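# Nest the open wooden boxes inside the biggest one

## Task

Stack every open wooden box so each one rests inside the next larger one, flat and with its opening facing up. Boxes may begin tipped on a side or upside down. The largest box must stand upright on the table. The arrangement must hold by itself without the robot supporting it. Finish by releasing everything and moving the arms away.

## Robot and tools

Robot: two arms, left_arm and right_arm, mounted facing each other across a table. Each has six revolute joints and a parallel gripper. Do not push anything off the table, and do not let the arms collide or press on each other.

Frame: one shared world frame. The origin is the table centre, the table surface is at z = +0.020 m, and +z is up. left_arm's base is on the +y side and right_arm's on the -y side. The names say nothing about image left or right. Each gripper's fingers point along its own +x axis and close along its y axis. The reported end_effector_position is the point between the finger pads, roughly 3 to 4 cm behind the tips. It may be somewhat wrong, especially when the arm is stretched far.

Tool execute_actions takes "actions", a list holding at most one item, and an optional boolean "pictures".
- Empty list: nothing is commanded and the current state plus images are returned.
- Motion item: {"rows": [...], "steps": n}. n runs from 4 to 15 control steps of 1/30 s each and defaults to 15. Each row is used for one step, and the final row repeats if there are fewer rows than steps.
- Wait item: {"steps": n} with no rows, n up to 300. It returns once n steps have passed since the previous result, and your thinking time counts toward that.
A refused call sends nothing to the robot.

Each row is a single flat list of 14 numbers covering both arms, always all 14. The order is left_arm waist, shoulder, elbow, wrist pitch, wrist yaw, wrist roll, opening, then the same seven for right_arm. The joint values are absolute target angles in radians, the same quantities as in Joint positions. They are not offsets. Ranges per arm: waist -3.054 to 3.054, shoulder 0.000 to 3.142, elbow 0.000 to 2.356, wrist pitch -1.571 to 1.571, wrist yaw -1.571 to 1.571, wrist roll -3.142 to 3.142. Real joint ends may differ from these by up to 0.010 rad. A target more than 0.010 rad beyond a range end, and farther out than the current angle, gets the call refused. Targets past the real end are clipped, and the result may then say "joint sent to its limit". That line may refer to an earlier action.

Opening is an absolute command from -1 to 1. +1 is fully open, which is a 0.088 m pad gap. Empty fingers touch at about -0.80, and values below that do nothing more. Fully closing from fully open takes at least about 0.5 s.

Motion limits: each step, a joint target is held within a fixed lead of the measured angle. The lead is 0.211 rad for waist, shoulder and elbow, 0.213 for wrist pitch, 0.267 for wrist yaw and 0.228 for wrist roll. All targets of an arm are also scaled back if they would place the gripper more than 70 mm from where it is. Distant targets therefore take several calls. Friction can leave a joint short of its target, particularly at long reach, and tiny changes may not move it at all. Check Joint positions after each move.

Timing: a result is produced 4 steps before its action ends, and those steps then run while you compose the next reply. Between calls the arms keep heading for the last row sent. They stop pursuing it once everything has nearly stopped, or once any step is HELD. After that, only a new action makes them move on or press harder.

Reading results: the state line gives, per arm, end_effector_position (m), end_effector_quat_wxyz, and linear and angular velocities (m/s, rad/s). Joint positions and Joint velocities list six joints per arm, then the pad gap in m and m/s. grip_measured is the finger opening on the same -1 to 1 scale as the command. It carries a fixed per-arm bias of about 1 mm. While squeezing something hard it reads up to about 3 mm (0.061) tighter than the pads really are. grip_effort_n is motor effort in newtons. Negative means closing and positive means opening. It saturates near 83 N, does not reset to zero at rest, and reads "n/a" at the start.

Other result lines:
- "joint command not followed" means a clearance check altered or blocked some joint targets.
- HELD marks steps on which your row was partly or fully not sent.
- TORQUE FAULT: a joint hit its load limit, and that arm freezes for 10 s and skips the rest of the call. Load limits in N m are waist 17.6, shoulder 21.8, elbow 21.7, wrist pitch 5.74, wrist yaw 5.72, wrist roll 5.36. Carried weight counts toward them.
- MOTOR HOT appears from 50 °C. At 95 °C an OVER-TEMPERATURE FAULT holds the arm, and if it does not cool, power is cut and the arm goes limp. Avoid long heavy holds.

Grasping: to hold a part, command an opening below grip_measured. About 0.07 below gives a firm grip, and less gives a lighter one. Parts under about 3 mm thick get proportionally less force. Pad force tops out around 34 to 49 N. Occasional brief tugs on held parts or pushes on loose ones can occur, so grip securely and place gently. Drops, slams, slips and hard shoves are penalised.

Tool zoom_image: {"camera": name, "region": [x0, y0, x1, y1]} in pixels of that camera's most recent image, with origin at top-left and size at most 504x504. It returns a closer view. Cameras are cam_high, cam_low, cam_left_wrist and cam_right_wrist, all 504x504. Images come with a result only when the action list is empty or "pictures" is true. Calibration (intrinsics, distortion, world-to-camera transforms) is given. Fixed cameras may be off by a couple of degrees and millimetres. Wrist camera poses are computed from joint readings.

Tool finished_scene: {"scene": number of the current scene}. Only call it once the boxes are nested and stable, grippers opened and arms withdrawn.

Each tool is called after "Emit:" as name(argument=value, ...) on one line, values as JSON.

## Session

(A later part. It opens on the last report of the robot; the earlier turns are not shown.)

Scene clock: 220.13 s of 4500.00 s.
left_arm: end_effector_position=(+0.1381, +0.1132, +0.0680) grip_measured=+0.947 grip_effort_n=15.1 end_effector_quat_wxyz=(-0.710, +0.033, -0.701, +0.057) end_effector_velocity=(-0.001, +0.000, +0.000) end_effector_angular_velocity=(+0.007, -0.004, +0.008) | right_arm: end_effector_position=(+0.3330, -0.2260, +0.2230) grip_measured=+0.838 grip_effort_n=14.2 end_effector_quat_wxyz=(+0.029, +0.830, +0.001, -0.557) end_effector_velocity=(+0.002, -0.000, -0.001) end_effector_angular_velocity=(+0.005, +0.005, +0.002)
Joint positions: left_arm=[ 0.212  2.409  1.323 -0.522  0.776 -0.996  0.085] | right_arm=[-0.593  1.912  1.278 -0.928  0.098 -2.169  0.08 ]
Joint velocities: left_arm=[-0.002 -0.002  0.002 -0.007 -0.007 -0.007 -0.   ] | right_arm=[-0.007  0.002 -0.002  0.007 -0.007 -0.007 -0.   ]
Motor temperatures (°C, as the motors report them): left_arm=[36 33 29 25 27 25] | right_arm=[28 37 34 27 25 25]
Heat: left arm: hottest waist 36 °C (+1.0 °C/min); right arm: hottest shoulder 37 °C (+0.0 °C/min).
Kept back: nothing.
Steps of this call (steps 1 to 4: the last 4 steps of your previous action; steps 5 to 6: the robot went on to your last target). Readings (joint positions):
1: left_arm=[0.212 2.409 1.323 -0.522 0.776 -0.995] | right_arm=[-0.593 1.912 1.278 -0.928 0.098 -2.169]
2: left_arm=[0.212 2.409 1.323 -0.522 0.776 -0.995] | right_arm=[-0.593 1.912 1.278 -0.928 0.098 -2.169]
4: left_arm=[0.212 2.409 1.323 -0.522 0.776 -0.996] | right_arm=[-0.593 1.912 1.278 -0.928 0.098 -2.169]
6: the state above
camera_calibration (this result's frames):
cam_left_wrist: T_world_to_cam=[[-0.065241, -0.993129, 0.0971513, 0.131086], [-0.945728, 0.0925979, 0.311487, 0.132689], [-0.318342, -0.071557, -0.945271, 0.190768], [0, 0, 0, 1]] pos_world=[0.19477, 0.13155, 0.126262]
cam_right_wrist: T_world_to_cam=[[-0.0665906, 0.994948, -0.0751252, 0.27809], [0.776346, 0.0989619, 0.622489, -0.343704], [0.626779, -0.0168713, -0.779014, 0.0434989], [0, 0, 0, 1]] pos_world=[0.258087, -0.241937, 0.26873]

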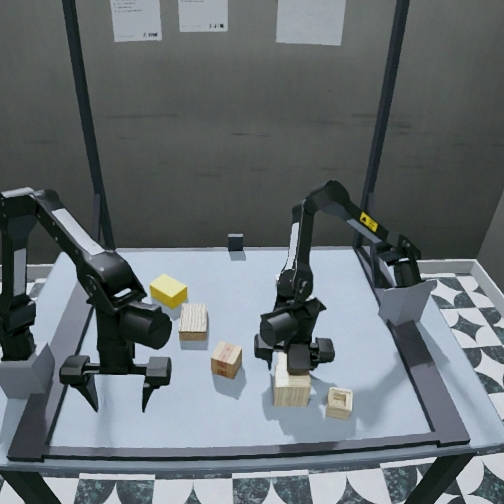

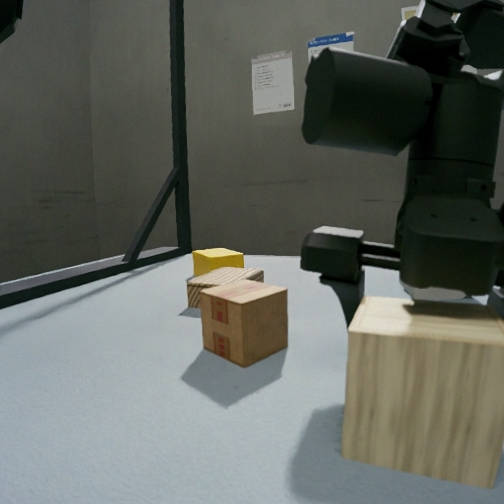

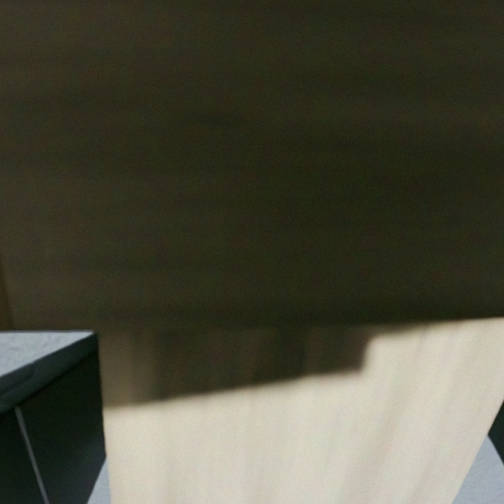

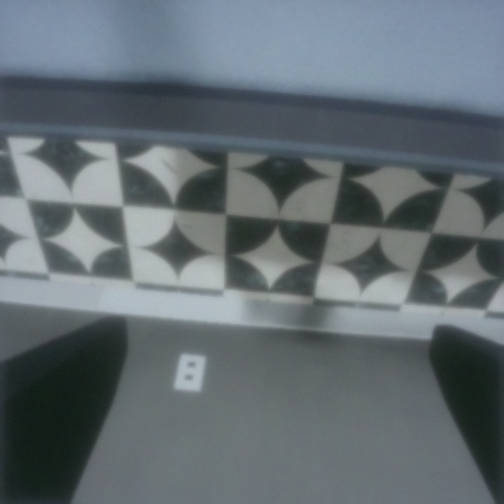

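Close, then drag −x while rising slightly.

Emit:
execute_actions(actions=[{"rows":[[0.215,2.41,1.325,-0.52,0.78,-1.0,0.3,-0.593,1.912,1.278,-0.928,0.098,-2.169,0.84]],"steps":15}])

Emit:
execute_actions(actions=[{"rows":[[0.1,2.34,1.325,-0.54,0.8,-1.08,0.3,-0.593,1.912,1.278,-0.928,0.098,-2.169,0.84]],"steps":15}], pictures=true)

Scene clock: 220.60 s of 4500.00 s.
left_arm: end_effector_position=(+0.1384, +0.1131, +0.0684) grip_measured=+0.518 grip_effort_n=-83.5 end_effector_quat_wxyz=(-0.710, +0.034, -0.701, +0.057) end_effector_velocity=(+0.002, +0.001, -0.000) end_effector_angular_velocity=(+0.008, -0.022, -0.011) | right_arm: end_effector_position=(+0.3330, -0.2260, +0.2230) grip_measured=+0.838 grip_effort_n=14.7 end_effector_quat_wxyz=(+0.029, +0.830, +0.001, -0.557) end_effector_velocity=(+0.000, -0.003, +0.002) end_effector_angular_velocity=(-0.008, -0.005, +0.003)
Joint positions: left_arm=[ 0.213  2.409  1.323 -0.521  0.777 -0.997  0.064] | right_arm=[-0.593  1.912  1.278 -0.928  0.098 -2.169  0.08 ]
Joint velocities: left_arm=[-0.002 -0.002 -0.002  0.007 -0.022  0.007 -0.   ] | right_arm=[-0.002 -0.007 -0.002 -0.007  0.007 -0.007 -0.   ]
Motor temperatures (°C, as the motors report them): left_arm=[36 33 29 25 27 25] | right_arm=[28 37 34 27 25 25]
Heat: left arm: hottest waist 36 °C (+1.0 °C/min); right arm: hottest shoulder 37 °C (+0.0 °C/min).
Steps of this call (steps 1 to 3: the robot went on to your last target; steps 4 to 14: the first 11 steps of this action). Readings (joint positions):
4: left_arm=[0.212 2.409 1.323 -0.522 0.776 -0.997] | right_arm=[-0.593 1.912 1.278 -0.928 0.098 -2.169]
5: left_arm=[0.212 2.409 1.323 -0.522 0.776 -0.997] | right_arm=[-0.593 1.912 1.278 -0.928 0.098 -2.169]
7: left_arm=[0.212 2.409 1.323 -0.522 0.776 -0.997] | right_arm=[-0.593 1.912 1.278 -0.928 0.098 -2.169]
11: left_arm=[0.213 2.409 1.323 -0.521 0.777 -0.997] | right_arm=[-0.593 1.912 1.278 -0.928 0.098 -2.169]
14: the state above

Scene clock: 221.10 s of 4500.00 s.
left_arm: end_effector_position=(+0.1014, +0.0904, +0.0663) grip_measured=+0.518 grip_effort_n=-83.5 end_effector_quat_wxyz=(-0.704, +0.020, -0.707, +0.064) end_effector_velocity=(-0.001, -0.000, +0.002) end_effector_angular_velocity=(-0.009, +0.025, +0.044) | right_arm: end_effector_position=(+0.3330, -0.2260, +0.2230) grip_measured=+0.838 grip_effort_n=15.1 end_effector_quat_wxyz=(+0.029, +0.830, +0.001, -0.557) end_effector_velocity=(-0.001, -0.006, -0.002) end_effector_angular_velocity=(-0.028, +0.008, -0.003)
Joint positions: left_arm=[ 0.128  2.341  1.329 -0.535  0.788 -1.071  0.064] | right_arm=[-0.593  1.912  1.278 -0.928  0.098 -2.169  0.08 ]
Joint velocities: left_arm=[ 0.007  0.002  0.002 -0.007  0.022 -0.037  0.   ] | right_arm=[-0.002  0.002 -0.002 -0.022  0.007 -0.007  0.   ]
Motor temperatures (°C, as the motors report them): left_arm=[36 33 29 25 27 25] | right_arm=[28 37 34 27 25 25]
Heat: left arm: hottest waist 36 °C (+1.0 °C/min); right arm: hottest shoulder 37 °C (+0.0 °C/min).
Steps of this call (steps 1 to 4: the last 4 steps of your previous action; steps 5 to 15: the first 11 steps of this action). Readings (joint positions):
5: left_arm=[0.211 2.406 1.323 -0.521 0.777 -1.006] | right_arm=[-0.593 1.912 1.278 -0.928 0.098 -2.169]
6: left_arm=[0.204 2.400 1.323 -0.524 0.772 -1.023] | right_arm=[-0.593 1.912 1.278 -0.928 0.098 -2.169]
8: left_arm=[0.178 2.380 1.323 -0.531 0.780 -1.047] | right_arm=[-0.593 1.912 1.278 -0.928 0.098 -2.169]
12: left_arm=[0.132 2.346 1.328 -0.534 0.787 -1.066] | right_arm=[-0.593 1.912 1.278 -0.928 0.098 -2.169]
15: the state above
camera_calibration (this result's frames):
cam_left_wrist: T_world_to_cam=[[-0.0933024, -0.991604, 0.089532, 0.109395], [-0.938037, 0.117691, 0.325937, 0.0965958], [-0.333738, -0.0535737, -0.941142, 0.17554], [0, 0, 0, 1]] pos_world=[0.159401, 0.106512, 0.123929]
cam_right_wrist: T_world_to_cam=[[-0.0665906, 0.994948, -0.0751252, 0.27809], [0.776346, 0.0989619, 0.622489, -0.343704], [0.626779, -0.0168713, -0.779014, 0.0434989], [0, 0, 0, 1]] pos_world=[0.258087, -0.241937, 0.26873]

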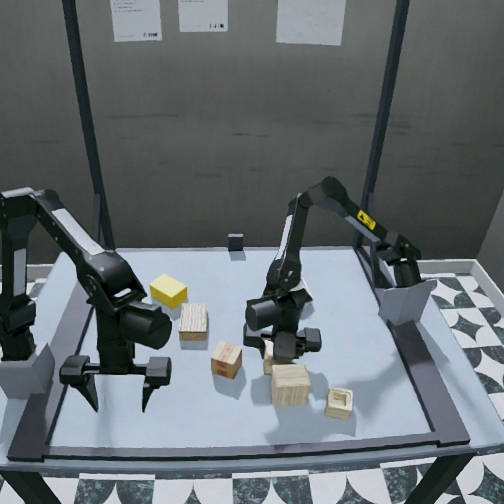

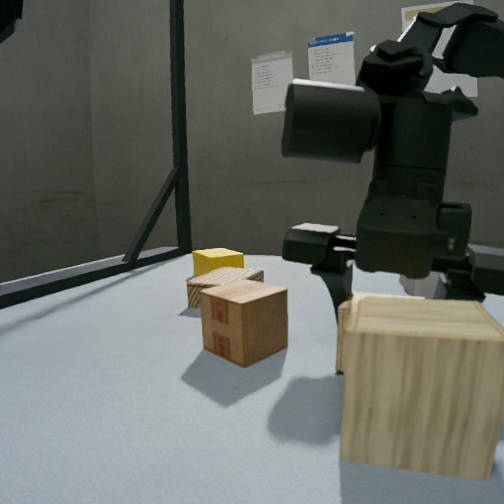

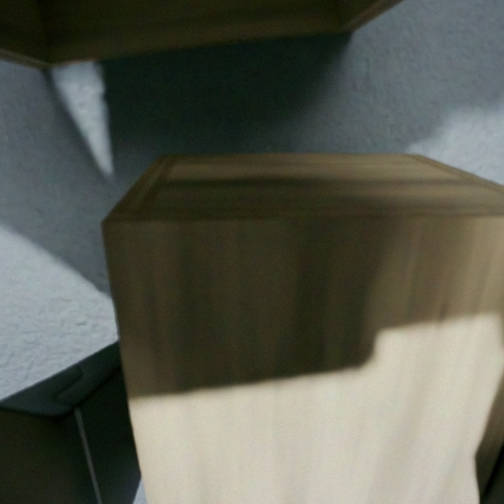

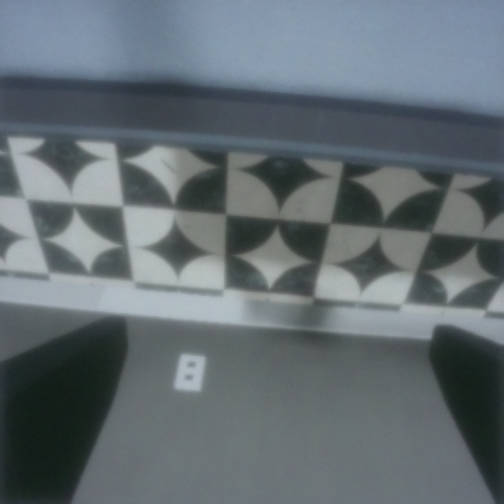

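Emit:
execute_actions(actions=[{"rows":[[0.08,2.2,1.42,-0.8,0.83,-1.08,0.3,-0.593,1.912,1.278,-0.928,0.098,-2.169,0.84]],"steps":12}])

Emit:
execute_actions(actions=[{"rows":[[-0.01,2.18,1.49,-0.86,0.853,-1.1,0.3,-0.593,1.912,1.278,-0.928,0.098,-2.169,0.84]],"steps":12}])

Emit:
execute_actions(actions=[{"rows":[[-0.055,2.23,1.445,-0.75,0.845,-1.15,0.3,-0.593,1.912,1.278,-0.928,0.098,-2.169,0.84]],"steps":15}], pictures=true)

Scene clock: 221.93 s of 4500.00 s.
left_arm: end_effector_position=(+0.0436, +0.0696, +0.0957) grip_measured=+0.518 grip_effort_n=-83.5 end_effector_quat_wxyz=(+0.683, -0.001, +0.728, -0.057) end_effector_velocity=(-0.105, -0.077, +0.107) end_effector_angular_velocity=(-0.123, -0.022, -0.160) | right_arm: end_effector_position=(+0.3330, -0.2260, +0.2230) grip_measured=+0.838 grip_effort_n=15.6 end_effector_quat_wxyz=(+0.029, +0.830, +0.001, -0.557) end_effector_velocity=(-0.000, +0.001, -0.000) end_effector_angular_velocity=(+0.022, +0.015, -0.008)
Joint positions: left_arm=[ 0.072  2.223  1.406 -0.758  0.827 -1.078  0.064] | right_arm=[-0.593  1.912  1.278 -0.928  0.098 -2.169  0.08 ]
Joint velocities: left_arm=[-0.051 -0.32   0.193 -0.3    0.037 -0.022  0.   ] | right_arm=[-0.007 -0.002 -0.002  0.007 -0.022  0.007 -0.   ]
Motor temperatures (°C, as the motors report them): left_arm=[36 33 29 25 27 25] | right_arm=[28 37 34 27 25 25]
Heat: left arm: hottest waist 36 °C (+1.0 °C/min); right arm: hottest shoulder 37 °C (+0.0 °C/min).
Steps of this call (steps 1 to 4: the last 4 steps of your previous action; steps 5 to 15: the robot went on to your last target; steps 16 to 17: nothing new was sent; steps 18 to 25: the first 8 steps of this action). Readings (joint positions):
18: left_arm=[0.128 2.332 1.337 -0.555 0.791 -1.076] | right_arm=[-0.593 1.912 1.278 -0.928 0.098 -2.169]
19: left_arm=[0.122 2.322 1.350 -0.608 0.797 -1.077] | right_arm=[-0.593 1.912 1.278 -0.928 0.098 -2.169]
21: left_arm=[0.101 2.288 1.365 -0.691 0.811 -1.078] | right_arm=[-0.593 1.912 1.278 -0.928 0.098 -2.169]
25: the state above

Scene clock: 222.33 s of 4500.00 s.
left_arm: end_effector_position=(+0.0007, +0.0537, +0.0937) grip_measured=+0.518 grip_effort_n=-83.5 end_effector_quat_wxyz=(+0.666, +0.030, +0.742, -0.061) end_effector_velocity=(-0.080, -0.023, -0.012) end_effector_angular_velocity=(+0.063, +0.048, -0.126) | right_arm: end_effector_position=(+0.3330, -0.2260, +0.2230) grip_measured=+0.838 grip_effort_n=14.7 end_effector_quat_wxyz=(+0.029, +0.830, +0.001, -0.557) end_effector_velocity=(-0.001, -0.002, -0.000) end_effector_angular_velocity=(+0.001, +0.010, -0.010)
Joint positions: left_arm=[-0.012  2.193  1.477 -0.848  0.849 -1.094  0.064] | right_arm=[-0.593  1.912  1.278 -0.928  0.098 -2.169  0.08 ]
Joint velocities: left_arm=[-0.168 -0.066  0.085 -0.095  0.022 -0.037 -0.   ] | right_arm=[-0.002 -0.002 -0.002 -0.007 -0.007  0.007 -0.   ]
Motor temperatures (°C, as the motors report them): left_arm=[36 33 29 25 27 25] | right_arm=[28 37 34 27 25 25]
Heat: left arm: hottest waist 36 °C (+1.0 °C/min); right arm: hottest shoulder 37 °C (+0.0 °C/min).
Steps of this call (steps 1 to 4: the last 4 steps of your previous action; steps 5 to 12: the first 8 steps of this action). Readings (joint positions):
5: left_arm=[0.073 2.207 1.420 -0.796 0.828 -1.079] | right_arm=[-0.593 1.912 1.278 -0.928 0.098 -2.169]
6: left_arm=[0.065 2.207 1.429 -0.815 0.828 -1.085] | right_arm=[-0.593 1.912 1.278 -0.928 0.098 -2.169]
8: left_arm=[0.036 2.206 1.448 -0.832 0.838 -1.090] | right_arm=[-0.593 1.912 1.278 -0.928 0.098 -2.169]
12: the state above

Scene clock: 222.83 s of 4500.00 s.
left_arm: end_effector_position=(-0.0023, +0.0526, +0.0704) grip_measured=+0.518 grip_effort_n=-83.5 end_effector_quat_wxyz=(+0.665, +0.036, +0.743, -0.062) end_effector_velocity=(+0.006, -0.022, -0.001) end_effector_angular_velocity=(-0.095, -0.035, -0.088) | right_arm: end_effector_position=(+0.3330, -0.2260, +0.2230) grip_measured=+0.838 grip_effort_n=14.7 end_effector_quat_wxyz=(+0.029, +0.830, +0.001, -0.557) end_effector_velocity=(-0.003, -0.001, -0.001) end_effector_angular_velocity=(-0.011, +0.011, +0.022)
Joint positions: left_arm=[-0.057  2.218  1.451 -0.758  0.848 -1.144  0.064] | right_arm=[-0.593  1.912  1.278 -0.928  0.098 -2.169  0.08 ]
Joint velocities: left_arm=[-0.002 -0.002 -0.002  0.139 -0.007 -0.007 -0.   ] | right_arm=[ 0.002 -0.002 -0.002 -0.007 -0.007 -0.022 -0.   ]
Motor temperatures (°C, as the motors report them): left_arm=[36 33 29 25 27 25] | right_arm=[28 37 34 27 25 25]
Heat: left arm: hottest waist 36 °C (+1.0 °C/min); right arm: hottest shoulder 37 °C (+0.0 °C/min).
Steps of this call (steps 1 to 4: the last 4 steps of your previous action; steps 5 to 15: the first 11 steps of this action). Readings (joint positions):
5: left_arm=[-0.016 2.192 1.479 -0.848 0.850 -1.103] | right_arm=[-0.593 1.912 1.278 -0.928 0.098 -2.169]
6: left_arm=[-0.019 2.194 1.473 -0.823 0.850 -1.114] | right_arm=[-0.593 1.912 1.278 -0.928 0.098 -2.169]
8: left_arm=[-0.032 2.201 1.467 -0.790 0.850 -1.127] | right_arm=[-0.593 1.912 1.278 -0.928 0.098 -2.169]
12: left_arm=[-0.055 2.216 1.454 -0.766 0.850 -1.141] | right_arm=[-0.593 1.912 1.278 -0.928 0.098 -2.169]
15: the state above
camera_calibration (this result's frames):
cam_left_wrist: T_world_to_cam=[[-0.169566, -0.985319, 0.0198453, 0.0662891], [-0.889335, 0.161663, 0.427725, -0.00681721], [-0.424654, 0.0548785, -0.903691, 0.134185], [0, 0, 0, 1]] pos_world=[0.0621596, 0.0590542, 0.122862]
cam_right_wrist: T_world_to_cam=[[-0.0665906, 0.994948, -0.0751252, 0.27809], [0.776346, 0.0989619, 0.622489, -0.343704], [0.626779, -0.0168713, -0.779014, 0.0434989], [0, 0, 0, 1]] pos_world=[0.258087, -0.241937, 0.26873]

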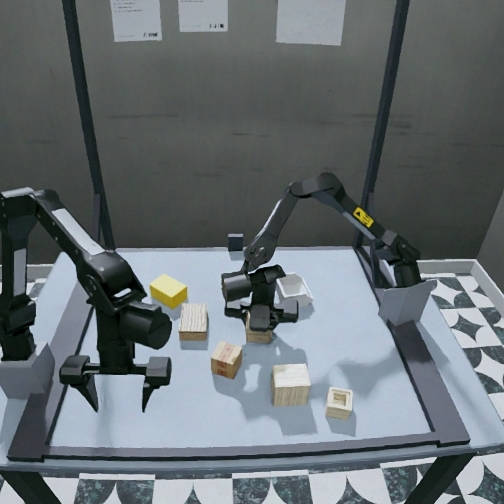

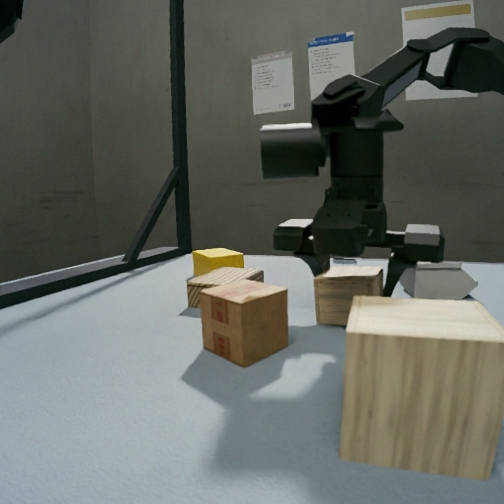

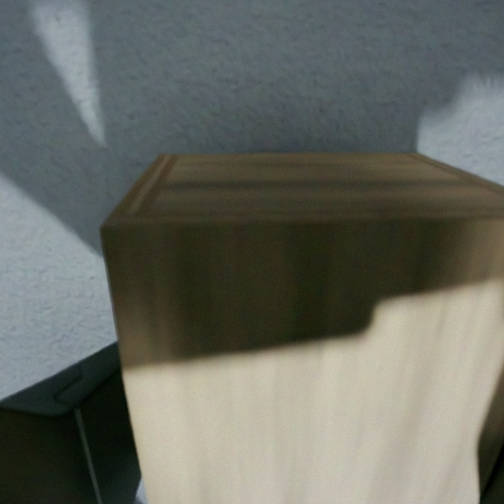

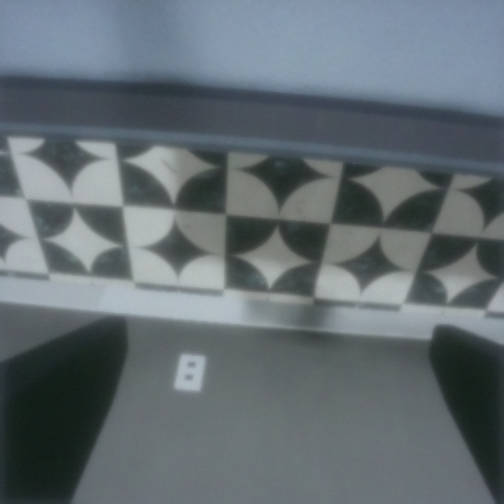

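Emit:
execute_actions(actions=[{"rows":[[-0.055,2.23,1.445,-0.75,0.845,-1.15,0.9,-0.593,1.912,1.278,-0.928,0.098,-2.169,0.84]],"steps":10}])

Emit:
execute_actions(actions=[{"rows":[[0.03,2.1,1.55,-1.05,0.86,-0.9,0.9,-0.593,1.912,1.278,-0.928,0.098,-2.169,0.84]],"steps":15}])

Emit:
execute_actions(actions=[{"rows":[[-0.15,2.15,1.25,-0.55,-0.2,-0.4,0.2,-0.593,1.912,1.278,-0.928,0.098,-2.169,0.84]],"steps":15}])

Emit:
execute_actions(actions=[{"rows":[[-0.4,2.27,1.0,-0.1,-1.12,-0.17,0.2,-0.593,1.912,1.278,-0.928,0.098,-2.169,0.84]],"steps":15}])

Emit:
execute_actions(actions=[{"steps":10}], pictures=true)

Scene clock: 223.30 s of 4500.00 s.
left_arm: end_effector_position=(-0.0018, +0.0522, +0.0700) grip_measured=+0.767 grip_effort_n=17.0 end_effector_quat_wxyz=(+0.666, +0.035, +0.743, -0.063) end_effector_velocity=(+0.001, +0.000, -0.002) end_effector_angular_velocity=(+0.004, -0.006, +0.018) | right_arm: end_effector_position=(+0.3330, -0.2260, +0.2230) grip_measured=+0.838 grip_effort_n=15.6 end_effector_quat_wxyz=(+0.029, +0.830, +0.001, -0.557) end_effector_velocity=(-0.003, -0.001, -0.001) end_effector_angular_velocity=(+0.003, +0.023, +0.006)
Joint positions: left_arm=[-0.057  2.219  1.45  -0.752  0.848 -1.147  0.077] | right_arm=[-0.593  1.912  1.278 -0.928  0.098 -2.169  0.08 ]
Joint velocities: left_arm=[-0.002  0.002 -0.002  0.007 -0.007 -0.022  0.048] | right_arm=[-0.002 -0.002 -0.002 -0.007 -0.022 -0.007 -0.   ]
Motor temperatures (°C, as the motors report them): left_arm=[36 33 29 25 27 25] | right_arm=[28 37 34 27 25 25]
Heat: left arm: hottest waist 36 °C (+1.0 °C/min); right arm: hottest shoulder 37 °C (+0.0 °C/min).
Steps of this call (steps 1 to 4: the last 4 steps of your previous action; steps 5 to 8: the robot went on to your last target; steps 9 to 14: the first 6 steps of this action). Readings (joint positions):
9: left_arm=[-0.057 2.219 1.450 -0.753 0.848 -1.147] | right_arm=[-0.593 1.912 1.278 -0.928 0.098 -2.169]
10: left_arm=[-0.057 2.219 1.450 -0.752 0.848 -1.147] | right_arm=[-0.593 1.912 1.278 -0.928 0.098 -2.169]
12: left_arm=[-0.057 2.219 1.450 -0.752 0.848 -1.147] | right_arm=[-0.593 1.912 1.278 -0.928 0.098 -2.169]
14: the state above

Scene clock: 223.80 s of 4500.00 s.
left_arm: end_effector_position=(-0.0210, +0.0490, +0.1408) grip_measured=+0.895 grip_effort_n=15.6 end_effector_quat_wxyz=(+0.663, +0.068, +0.736, -0.116) end_effector_velocity=(-0.021, +0.023, +0.001) end_effector_angular_velocity=(+0.104, +0.051, -0.016) | right_arm: end_effector_position=(+0.3330, -0.2260, +0.2230) grip_measured=+0.838 grip_effort_n=15.1 end_effector_quat_wxyz=(+0.029, +0.830, +0.001, -0.557) end_effector_velocity=(-0.007, -0.007, -0.004) end_effector_angular_velocity=(-0.025, +0.041, -0.002)
Joint positions: left_arm=[ 0.029  2.106  1.546 -1.026  0.857 -0.918  0.083] | right_arm=[-0.593  1.912  1.278 -0.928  0.098 -2.169  0.08 ]
Joint velocities: left_arm=[-0.017 -0.012  0.012 -0.183  0.007  0.11   0.001] | right_arm=[-0.002 -0.002 -0.007 -0.037 -0.022 -0.007 -0.   ]
Motor temperatures (°C, as the motors report them): left_arm=[36 33 29 25 27 25] | right_arm=[28 37 34 27 25 25]
Heat: left arm: hottest waist 36 °C (+1.0 °C/min); right arm: hottest shoulder 37 °C (+0.0 °C/min).
Steps of this call (steps 1 to 4: the last 4 steps of your previous action; steps 5 to 15: the first 11 steps of this action). Readings (joint positions):
5: left_arm=[-0.055 2.215 1.457 -0.769 0.848 -1.125] | right_arm=[-0.593 1.912 1.278 -0.928 0.098 -2.169]
6: left_arm=[-0.048 2.210 1.470 -0.819 0.848 -1.078] | right_arm=[-0.593 1.912 1.278 -0.928 0.098 -2.169]
8: left_arm=[-0.022 2.184 1.492 -0.908 0.849 -1.005] | right_arm=[-0.593 1.912 1.278 -0.928 0.098 -2.169]
12: left_arm=[0.024 2.121 1.535 -0.998 0.855 -0.937] | right_arm=[-0.593 1.912 1.278 -0.928 0.098 -2.169]
15: the state above

Scene clock: 224.30 s of 4500.00 s.
left_arm: end_effector_position=(+0.0116, +0.0555, +0.1032) grip_measured=+0.244 grip_effort_n=-20.2 end_effector_quat_wxyz=(+0.720, +0.317, +0.547, -0.286) end_effector_velocity=(+0.176, -0.129, +0.031) end_effector_angular_velocity=(-0.221, -1.621, -1.351) | right_arm: end_effector_position=(+0.3330, -0.2260, +0.2230) grip_measured=+0.838 grip_effort_n=14.7 end_effector_quat_wxyz=(+0.029, +0.830, +0.001, -0.557) end_effector_velocity=(-0.000, -0.002, +0.002) end_effector_angular_velocity=(+0.001, +0.008, +0.000)
Joint positions: left_arm=[-0.073  2.035  1.344 -0.671  0.511 -0.505  0.051] | right_arm=[-0.593  1.912  1.278 -0.928  0.098 -2.169  0.08 ]
Joint velocities: left_arm=[-0.164 -0.125 -0.168  1.062 -1.443  0.725 -0.016] | right_arm=[-0.007 -0.007 -0.002 -0.007 -0.007 -0.007  0.   ]
Motor temperatures (°C, as the motors report them): left_arm=[36 33 29 25 27 25] | right_arm=[28 37 34 27 25 25]
Heat: left arm: hottest waist 36 °C (+1.0 °C/min); right arm: hottest shoulder 37 °C (+0.0 °C/min).
Steps of this call (steps 1 to 4: the last 4 steps of your previous action; steps 5 to 15: the first 11 steps of this action). Readings (joint positions):
5: left_arm=[0.025 2.106 1.533 -1.027 0.842 -0.891] | right_arm=[-0.593 1.912 1.278 -0.928 0.098 -2.169]
6: left_arm=[0.012 2.103 1.509 -0.988 0.799 -0.853] | right_arm=[-0.593 1.912 1.278 -0.928 0.098 -2.169]
8: left_arm=[-0.030 2.104 1.456 -0.916 0.748 -0.789] | right_arm=[-0.593 1.912 1.278 -0.928 0.098 -2.169]
12: left_arm=[-0.048 2.065 1.382 -0.774 0.626 -0.621] | right_arm=[-0.593 1.912 1.278 -0.928 0.098 -2.169]
15: the state above

Scene clock: 224.80 s of 4500.00 s.
left_arm: end_effector_position=(+0.0597, +0.0189, +0.0999) grip_measured=+0.203 grip_effort_n=-17.0 end_effector_quat_wxyz=(+0.779, +0.481, +0.254, -0.312) end_effector_velocity=(+0.136, +0.048, -0.164) end_effector_angular_velocity=(+0.381, -1.741, -0.430) | right_arm: end_effector_position=(+0.3330, -0.2260, +0.2230) grip_measured=+0.838 grip_effort_n=15.1 end_effector_quat_wxyz=(+0.029, +0.830, +0.001, -0.557) end_effector_velocity=(+0.001, -0.005, +0.002) end_effector_angular_velocity=(-0.018, +0.003, -0.006)
Joint positions: left_arm=[-0.188  2.053  1.257 -0.289 -0.029 -0.268  0.049] | right_arm=[-0.593  1.912  1.278 -0.928  0.098 -2.169  0.08 ]
Joint velocities: left_arm=[-0.603  0.403 -0.491  1.048 -1.824  0.447 -0.   ] | right_arm=[-0.007 -0.002  0.002 -0.022  0.007 -0.007 -0.   ]
Motor temperatures (°C, as the motors report them): left_arm=[36 33 29 25 27 25] | right_arm=[28 37 34 27 25 25]
Heat: left arm: hottest waist 36 °C (+1.0 °C/min); right arm: hottest shoulder 37 °C (+0.0 °C/min).
Steps of this call (steps 1 to 4: the last 4 steps of your previous action; steps 5 to 15: the first 11 steps of this action). Readings (joint positions):
5: left_arm=[-0.092 2.040 1.327 -0.554 0.265 -0.434] | right_arm=[-0.593 1.912 1.278 -0.928 0.098 -2.169]
6: left_arm=[-0.097 2.040 1.319 -0.535 0.243 -0.411] | right_arm=[-0.593 1.912 1.278 -0.928 0.098 -2.169]
8: left_arm=[-0.111 2.038 1.303 -0.489 0.186 -0.368] | right_arm=[-0.593 1.912 1.278 -0.928 0.098 -2.169]
12: left_arm=[-0.146 2.037 1.279 -0.366 0.062 -0.307] | right_arm=[-0.593 1.912 1.278 -0.928 0.098 -2.169]
15: the state above

Scene clock: 225.13 s of 4500.00 s.
left_arm: end_effector_position=(+0.0935, +0.0483, +0.0890) grip_measured=+0.203 grip_effort_n=-18.4 end_effector_quat_wxyz=(+0.797, +0.555, +0.118, -0.209) end_effector_velocity=(+0.054, +0.073, +0.073) end_effector_angular_velocity=(-0.235, -1.099, +0.141) | right_arm: end_effector_position=(+0.3330, -0.2260, +0.2230) grip_measured=+0.838 grip_effort_n=15.6 end_effector_quat_wxyz=(+0.029, +0.830, +0.001, -0.557) end_effector_velocity=(+0.000, +0.002, +0.003) end_effector_angular_velocity=(+0.016, -0.002, +0.010)
Joint positions: left_arm=[-0.271  2.118  1.138 -0.127 -0.417 -0.213  0.049] | right_arm=[-0.593  1.912  1.278 -0.928  0.098 -2.169  0.08 ]
Joint velocities: left_arm=[-0.178  0.007 -0.335  0.359 -1.209 -0.183 -0.   ] | right_arm=[-0.002 -0.007  0.002  0.007 -0.007 -0.007 -0.   ]
Motor temperatures (°C, as the motors report them): left_arm=[36 33 29 25 27 25] | right_arm=[28 37 34 27 25 25]
Heat: left arm: hottest waist 36 °C (+1.0 °C/min); right arm: hottest shoulder 37 °C (+0.0 °C/min).
Kept back: nothing.
Steps of this call (steps 1 to 4: the last 4 steps of your previous action; steps 5 to 10: the robot went on to your last target). Readings (joint positions):
1: left_arm=[-0.203 2.066 1.242 -0.258 -0.091 -0.254] | right_arm=[-0.593 1.912 1.278 -0.928 0.098 -2.169]
2: left_arm=[-0.213 2.074 1.233 -0.236 -0.125 -0.244] | right_arm=[-0.593 1.912 1.278 -0.928 0.098 -2.169]
4: left_arm=[-0.232 2.083 1.213 -0.196 -0.198 -0.227] | right_arm=[-0.593 1.912 1.278 -0.928 0.098 -2.169]
8: left_arm=[-0.265 2.115 1.164 -0.143 -0.361 -0.200] | right_arm=[-0.593 1.912 1.278 -0.928 0.098 -2.169]
10: the state above
camera_calibration (this result's frames):
cam_left_wrist: T_world_to_cam=[[-0.436784, -0.273159, -0.857091, 0.146618], [-0.240265, 0.953593, -0.181473, 0.0263997], [0.866887, 0.126664, -0.482144, 0.0301567], [0, 0, 0, 1]] pos_world=[0.0442408, 0.0110556, 0.144996]
cam_right_wrist: T_world_to_cam=[[-0.0665906, 0.994948, -0.0751252, 0.27809], [0.776346, 0.0989619, 0.622489, -0.343704], [0.626779, -0.0168713, -0.779014, 0.0434989], [0, 0, 0, 1]] pos_world=[0.258087, -0.241937, 0.26873]

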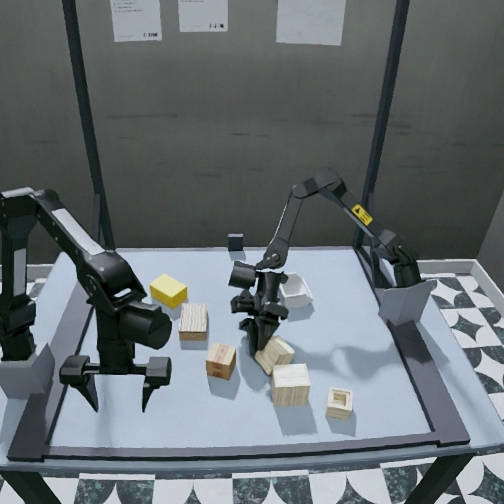

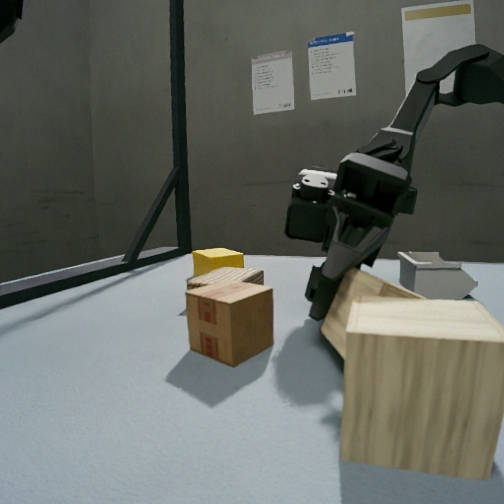

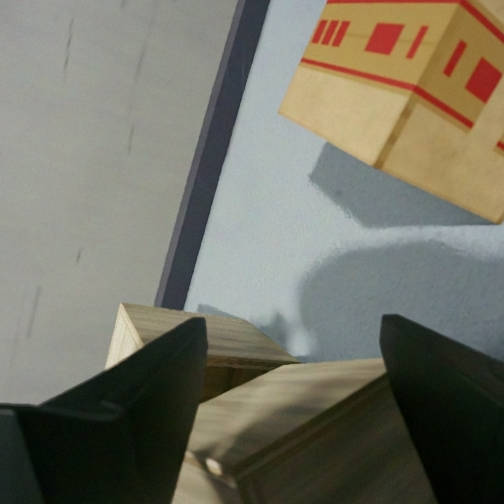

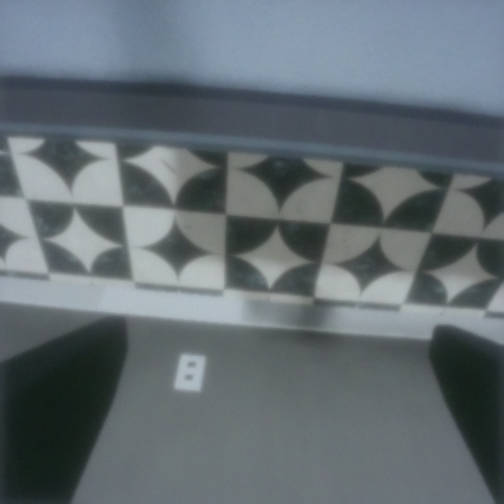

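Emit:
execute_actions(actions=[{"rows":[[-0.35,2.1,1.0,-0.15,-1.2,-0.17,0.2,-0.593,1.912,1.278,-0.928,0.098,-2.169,0.84]],"steps":15}])

Emit:
execute_actions(actions=[{"steps":10}], pictures=true)

Scene clock: 225.63 s of 4500.00 s.
left_arm: end_effector_position=(+0.0955, +0.1043, +0.1567) grip_measured=+0.203 grip_effort_n=-18.8 end_effector_quat_wxyz=(+0.765, +0.630, -0.126, +0.038) end_effector_velocity=(-0.027, -0.004, +0.080) end_effector_angular_velocity=(-0.062, -0.472, -0.014) | right_arm: end_effector_position=(+0.3330, -0.2260, +0.2230) grip_measured=+0.838 grip_effort_n=15.1 end_effector_quat_wxyz=(+0.029, +0.830, +0.001, -0.557) end_effector_velocity=(-0.001, -0.000, +0.001) end_effector_angular_velocity=(-0.000, +0.008, +0.005)
Joint positions: left_arm=[-0.353  2.116  1.002 -0.147 -1.134 -0.174  0.049] | right_arm=[-0.593  1.912  1.278 -0.928  0.098 -2.169  0.08 ]
Joint velocities: left_arm=[-0.002 -0.046  0.002 -0.022 -0.476  0.007 -0.   ] | right_arm=[-0.002 -0.002  0.002 -0.007 -0.007 -0.007  0.   ]
Motor temperatures (°C, as the motors report them): left_arm=[36 33 29 25 27 25] | right_arm=[28 37 34 27 25 25]
Heat: left arm: hottest waist 36 °C (+1.0 °C/min); right arm: hottest shoulder 37 °C (+0.0 °C/min).
Steps of this call (steps 1 to 4: the robot went on to your last target; steps 5 to 15: the first 11 steps of this action). Readings (joint positions):
5: left_arm=[-0.308 2.127 1.095 -0.092 -0.681 -0.204] | right_arm=[-0.593 1.912 1.278 -0.928 0.098 -2.169]
6: left_arm=[-0.315 2.123 1.081 -0.106 -0.735 -0.193] | right_arm=[-0.593 1.912 1.278 -0.928 0.098 -2.169]
8: left_arm=[-0.332 2.121 1.041 -0.135 -0.847 -0.182] | right_arm=[-0.593 1.912 1.278 -0.928 0.098 -2.169]
12: left_arm=[-0.353 2.122 1.002 -0.149 -1.052 -0.175] | right_arm=[-0.593 1.912 1.278 -0.928 0.098 -2.169]
15: the state above

Scene clock: 225.97 s of 4500.00 s.
left_arm: end_effector_position=(+0.0929, +0.1045, +0.1653) grip_measured=+0.203 grip_effort_n=-18.4 end_effector_quat_wxyz=(+0.763, +0.627, -0.147, +0.056) end_effector_velocity=(-0.003, -0.000, +0.005) end_effector_angular_velocity=(-0.021, -0.034, -0.007) | right_arm: end_effector_position=(+0.3330, -0.2260, +0.2230) grip_measured=+0.838 grip_effort_n=15.6 end_effector_quat_wxyz=(+0.029, +0.830, +0.001, -0.557) end_effector_velocity=(-0.003, -0.001, -0.001) end_effector_angular_velocity=(-0.011, +0.011, +0.022)
Joint positions: left_arm=[-0.353  2.114  1.002 -0.148 -1.191 -0.173  0.049] | right_arm=[-0.593  1.912  1.278 -0.928  0.098 -2.169  0.08 ]
Joint velocities: left_arm=[-0.002 -0.002  0.002 -0.007 -0.037 -0.022  0.   ] | right_arm=[ 0.002 -0.002 -0.002 -0.007 -0.007 -0.022 -0.   ]
Motor temperatures (°C, as the motors report them): left_arm=[36 33 29 25 27 25] | right_arm=[28 37 34 27 25 25]
Heat: left arm: hottest waist 36 °C (+1.0 °C/min); right arm: hottest shoulder 37 °C (+0.0 °C/min).
Kept back: nothing.
Steps of this call (steps 1 to 4: the last 4 steps of your previous action; steps 5 to 10: the robot went on to your last target). Readings (joint positions):
1: left_arm=[-0.353 2.115 1.002 -0.147 -1.149 -0.174] | right_arm=[-0.593 1.912 1.278 -0.928 0.098 -2.169]
2: left_arm=[-0.353 2.114 1.002 -0.147 -1.159 -0.173] | right_arm=[-0.593 1.912 1.278 -0.928 0.098 -2.169]
4: left_arm=[-0.353 2.114 1.002 -0.148 -1.174 -0.173] | right_arm=[-0.593 1.912 1.278 -0.928 0.098 -2.169]
8: left_arm=[-0.353 2.114 1.002 -0.148 -1.188 -0.173] | right_arm=[-0.593 1.912 1.278 -0.928 0.098 -2.169]
10: the state above
camera_calibration (this result's frames):
cam_left_wrist: T_world_to_cam=[[0.301561, -0.180606, -0.936185, 0.161864], [-0.173126, 0.9552, -0.240041, -0.0102891], [0.937597, 0.234466, 0.256784, -0.0796041], [0, 0, 0, 1]] pos_world=[0.0240432, 0.0577262, 0.169506]
cam_right_wrist: T_world_to_cam=[[-0.0665906, 0.994948, -0.0751252, 0.27809], [0.776346, 0.0989619, 0.622489, -0.343704], [0.626779, -0.0168713, -0.779014, 0.0434989], [0, 0, 0, 1]] pos_world=[0.258087, -0.241937, 0.26873]

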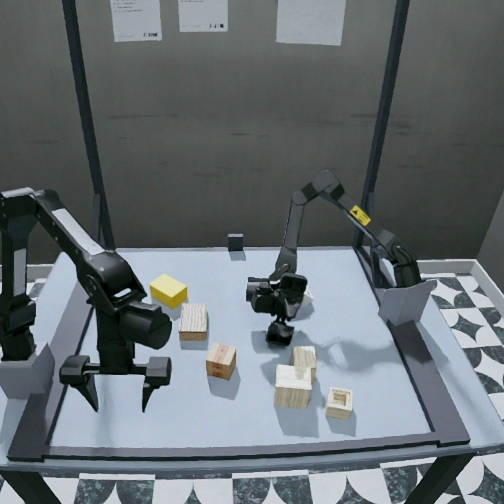

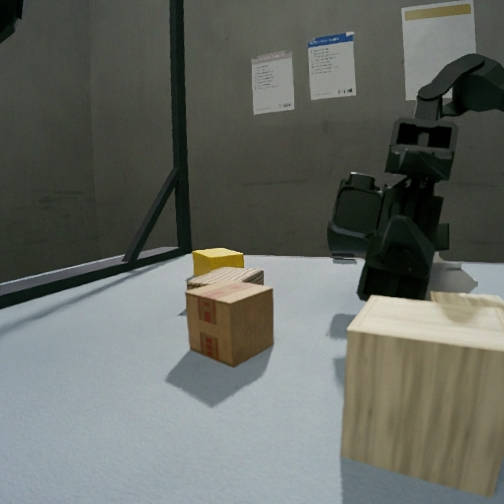

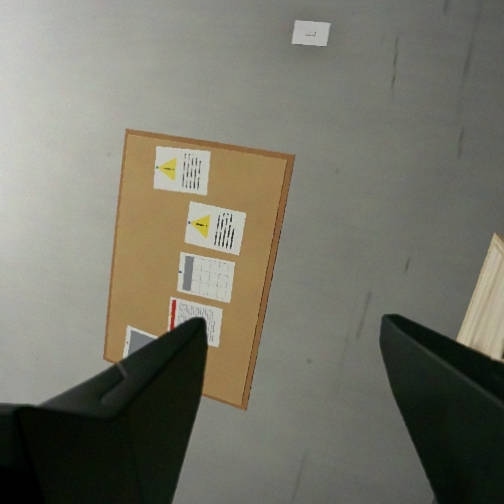

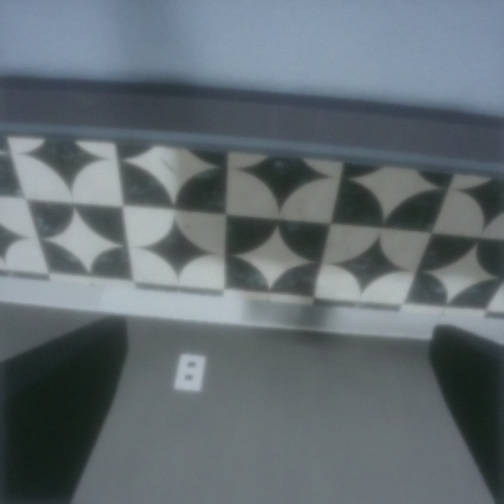

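Emit:
execute_actions(actions=[{"rows":[[0.1,2.05,1.3,-0.7,0.0,-0.5,0.2,-0.593,1.912,1.278,-0.928,0.098,-2.169,0.84]],"steps":15}])

Emit:
execute_actions(actions=[{"rows":[[0.4,2.22,1.42,-0.92,0.79,-0.85,0.9,-0.593,1.912,1.278,-0.928,0.098,-2.169,0.84]],"steps":15}])

Emit:
execute_actions(actions=[{"steps":10}], pictures=true)

Scene clock: 226.50 s of 4500.00 s.
left_arm: end_effector_position=(+0.1611, +0.1167, +0.2354) grip_measured=+0.203 grip_effort_n=-18.4 end_effector_quat_wxyz=(+0.893, +0.426, +0.134, +0.052) end_effector_velocity=(+0.131, +0.258, -0.013) end_effector_angular_velocity=(-0.607, +1.516, +0.938) | right_arm: end_effector_position=(+0.3330, -0.2260, +0.2230) grip_measured=+0.838 grip_effort_n=14.7 end_effector_quat_wxyz=(+0.029, +0.830, +0.001, -0.557) end_effector_velocity=(-0.001, -0.002, -0.000) end_effector_angular_velocity=(-0.004, +0.010, +0.004)
Joint positions: left_arm=[ 0.044  2.05   1.284 -0.593 -0.623 -0.471  0.049] | right_arm=[-0.593  1.912  1.278 -0.928  0.098 -2.169  0.08 ]
Joint velocities: left_arm=[ 0.886 -0.002  0.071 -0.872  1.604 -0.212  0.   ] | right_arm=[-0.002 -0.002 -0.002 -0.007 -0.007 -0.007  0.   ]
Motor temperatures (°C, as the motors report them): left_arm=[36 33 29 25 27 25] | right_arm=[28 38 34 27 25 25]
Heat: left arm: hottest waist 36 °C (+1.0 °C/min); right arm: hottest shoulder 38 °C (+1.0 °C/min).
Steps of this call (steps 1 to 5: the robot went on to your last target; steps 6 to 16: the first 11 steps of this action). Readings (joint positions):
6: left_arm=[-0.348 2.111 1.018 -0.178 -1.171 -0.196] | right_arm=[-0.593 1.912 1.278 -0.928 0.098 -2.169]
7: left_arm=[-0.325 2.109 1.049 -0.226 -1.108 -0.240] | right_arm=[-0.593 1.912 1.278 -0.928 0.098 -2.169]
9: left_arm=[-0.251 2.104 1.127 -0.301 -1.006 -0.325] | right_arm=[-0.593 1.912 1.278 -0.928 0.098 -2.169]
13: left_arm=[-0.076 2.064 1.254 -0.470 -0.786 -0.438] | right_arm=[-0.593 1.912 1.278 -0.928 0.098 -2.169]
16: the state above

Scene clock: 227.00 s of 4500.00 s.
left_arm: end_effector_position=(+0.1816, +0.1796, +0.1949) grip_measured=+0.856 grip_effort_n=15.1 end_effector_quat_wxyz=(+0.837, +0.053, +0.538, +0.083) end_effector_velocity=(-0.142, -0.167, -0.074) end_effector_angular_velocity=(-1.257, +1.140, -0.008) | right_arm: end_effector_position=(+0.3330, -0.2260, +0.2230) grip_measured=+0.838 grip_effort_n=15.1 end_effector_quat_wxyz=(+0.029, +0.830, +0.001, -0.557) end_effector_velocity=(-0.003, -0.001, -0.001) end_effector_angular_velocity=(-0.006, +0.010, +0.009)
Joint positions: left_arm=[ 0.401  2.208  1.399 -0.904  0.228 -0.82   0.081] | right_arm=[-0.593  1.912  1.278 -0.928  0.098 -2.169  0.08 ]
Joint velocities: left_arm=[ 0.071  0.007  0.095 -0.095  1.663 -0.212  0.016] | right_arm=[ 0.002 -0.002 -0.002 -0.007 -0.007 -0.007 -0.   ]
Motor temperatures (°C, as the motors report them): left_arm=[36 33 29 25 27 25] | right_arm=[28 38 34 27 25 25]
Heat: left arm: hottest waist 36 °C (+1.0 °C/min); right arm: hottest shoulder 38 °C (+1.0 °C/min).
Steps of this call (steps 1 to 4: the last 4 steps of your previous action; steps 5 to 15: the first 11 steps of this action). Readings (joint positions):
5: left_arm=[0.101 2.062 1.297 -0.694 -0.332 -0.515] | right_arm=[-0.593 1.912 1.278 -0.928 0.098 -2.169]
6: left_arm=[0.120 2.086 1.330 -0.745 -0.271 -0.567] | right_arm=[-0.593 1.912 1.278 -0.928 0.098 -2.169]
8: left_arm=[0.194 2.136 1.378 -0.806 -0.158 -0.663] | right_arm=[-0.593 1.912 1.278 -0.928 0.098 -2.169]
12: left_arm=[0.360 2.198 1.392 -0.886 0.060 -0.787] | right_arm=[-0.593 1.912 1.278 -0.928 0.098 -2.169]
15: the state above

Scene clock: 227.33 s of 4500.00 s.
left_arm: end_effector_position=(+0.1290, +0.1260, +0.1810) grip_measured=+0.894 grip_effort_n=15.6 end_effector_quat_wxyz=(-0.730, +0.057, -0.680, +0.040) end_effector_velocity=(-0.063, -0.055, +0.006) end_effector_angular_velocity=(-0.357, +0.392, -0.069) | right_arm: end_effector_position=(+0.3330, -0.2260, +0.2230) grip_measured=+0.838 grip_effort_n=15.6 end_effector_quat_wxyz=(+0.029, +0.830, +0.001, -0.557) end_effector_velocity=(-0.001, -0.002, -0.000) end_effector_angular_velocity=(-0.004, +0.010, +0.004)
Joint positions: left_arm=[ 0.394  2.209  1.412 -0.917  0.716 -0.845  0.083] | right_arm=[-0.593  1.912  1.278 -0.928  0.098 -2.169  0.08 ]
Joint velocities: left_arm=[-0.002 -0.007  0.007 -0.022  0.535 -0.007  0.001] | right_arm=[-0.002 -0.002 -0.002 -0.007 -0.007 -0.007  0.   ]
Motor temperatures (°C, as the motors report them): left_arm=[36 33 29 25 27 25] | right_arm=[28 38 34 27 25 25]
Heat: left arm: hottest waist 36 °C (+1.0 °C/min); right arm: hottest shoulder 38 °C (+1.0 °C/min).
Kept back: nothing.
Steps of this call (steps 1 to 4: the last 4 steps of your previous action; steps 5 to 10: the robot went on to your last target). Readings (joint positions):
1: left_arm=[0.401 2.208 1.402 -0.907 0.286 -0.827] | right_arm=[-0.593 1.912 1.278 -0.928 0.098 -2.169]
2: left_arm=[0.399 2.208 1.406 -0.909 0.344 -0.832] | right_arm=[-0.593 1.912 1.278 -0.928 0.098 -2.169]
4: left_arm=[0.395 2.208 1.411 -0.912 0.459 -0.838] | right_arm=[-0.593 1.912 1.278 -0.928 0.098 -2.169]
8: left_arm=[0.394 2.209 1.411 -0.917 0.664 -0.844] | right_arm=[-0.593 1.912 1.278 -0.928 0.098 -2.169]
10: the state above
camera_calibration (this result's frames):
cam_left_wrist: T_world_to_cam=[[-0.0102297, -0.994219, 0.106885, 0.123564], [-0.965291, 0.037716, 0.25844, 0.106803], [-0.260977, -0.100531, -0.960096, 0.294605], [0, 0, 0, 1]] pos_world=[0.181246, 0.148439, 0.24204]
cam_right_wrist: T_world_to_cam=[[-0.0665906, 0.994948, -0.0751252, 0.27809], [0.776346, 0.0989619, 0.622489, -0.343704], [0.626779, -0.0168713, -0.779014, 0.0434989], [0, 0, 0, 1]] pos_world=[0.258087, -0.241937, 0.26873]

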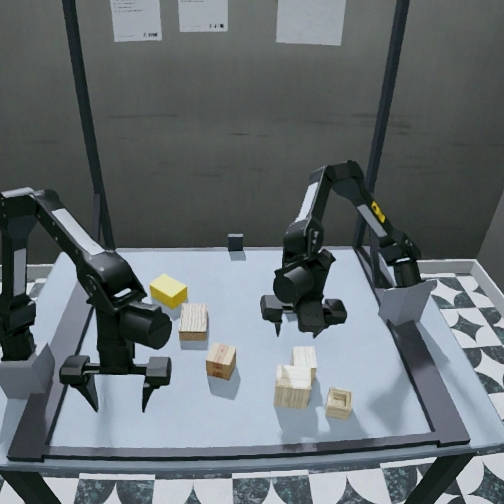

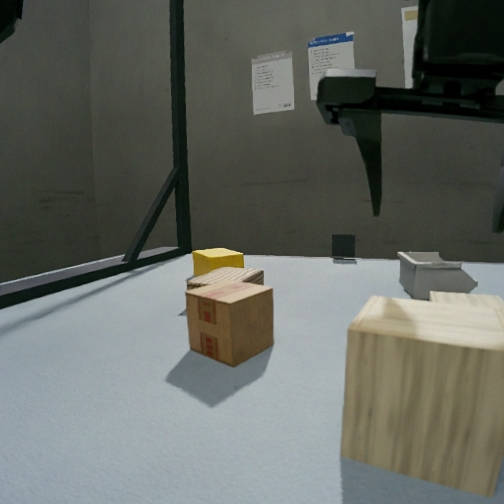

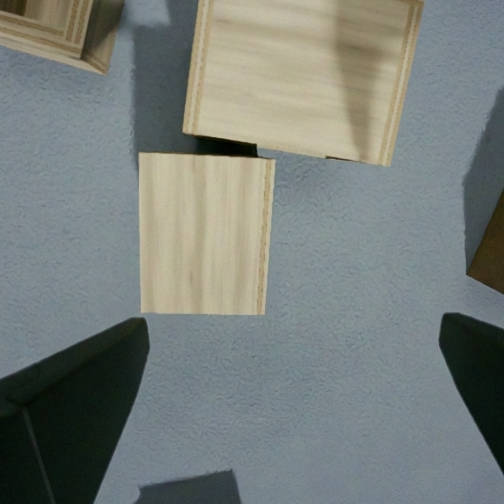

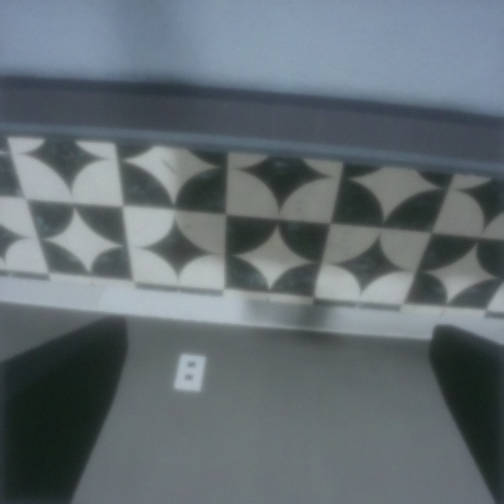

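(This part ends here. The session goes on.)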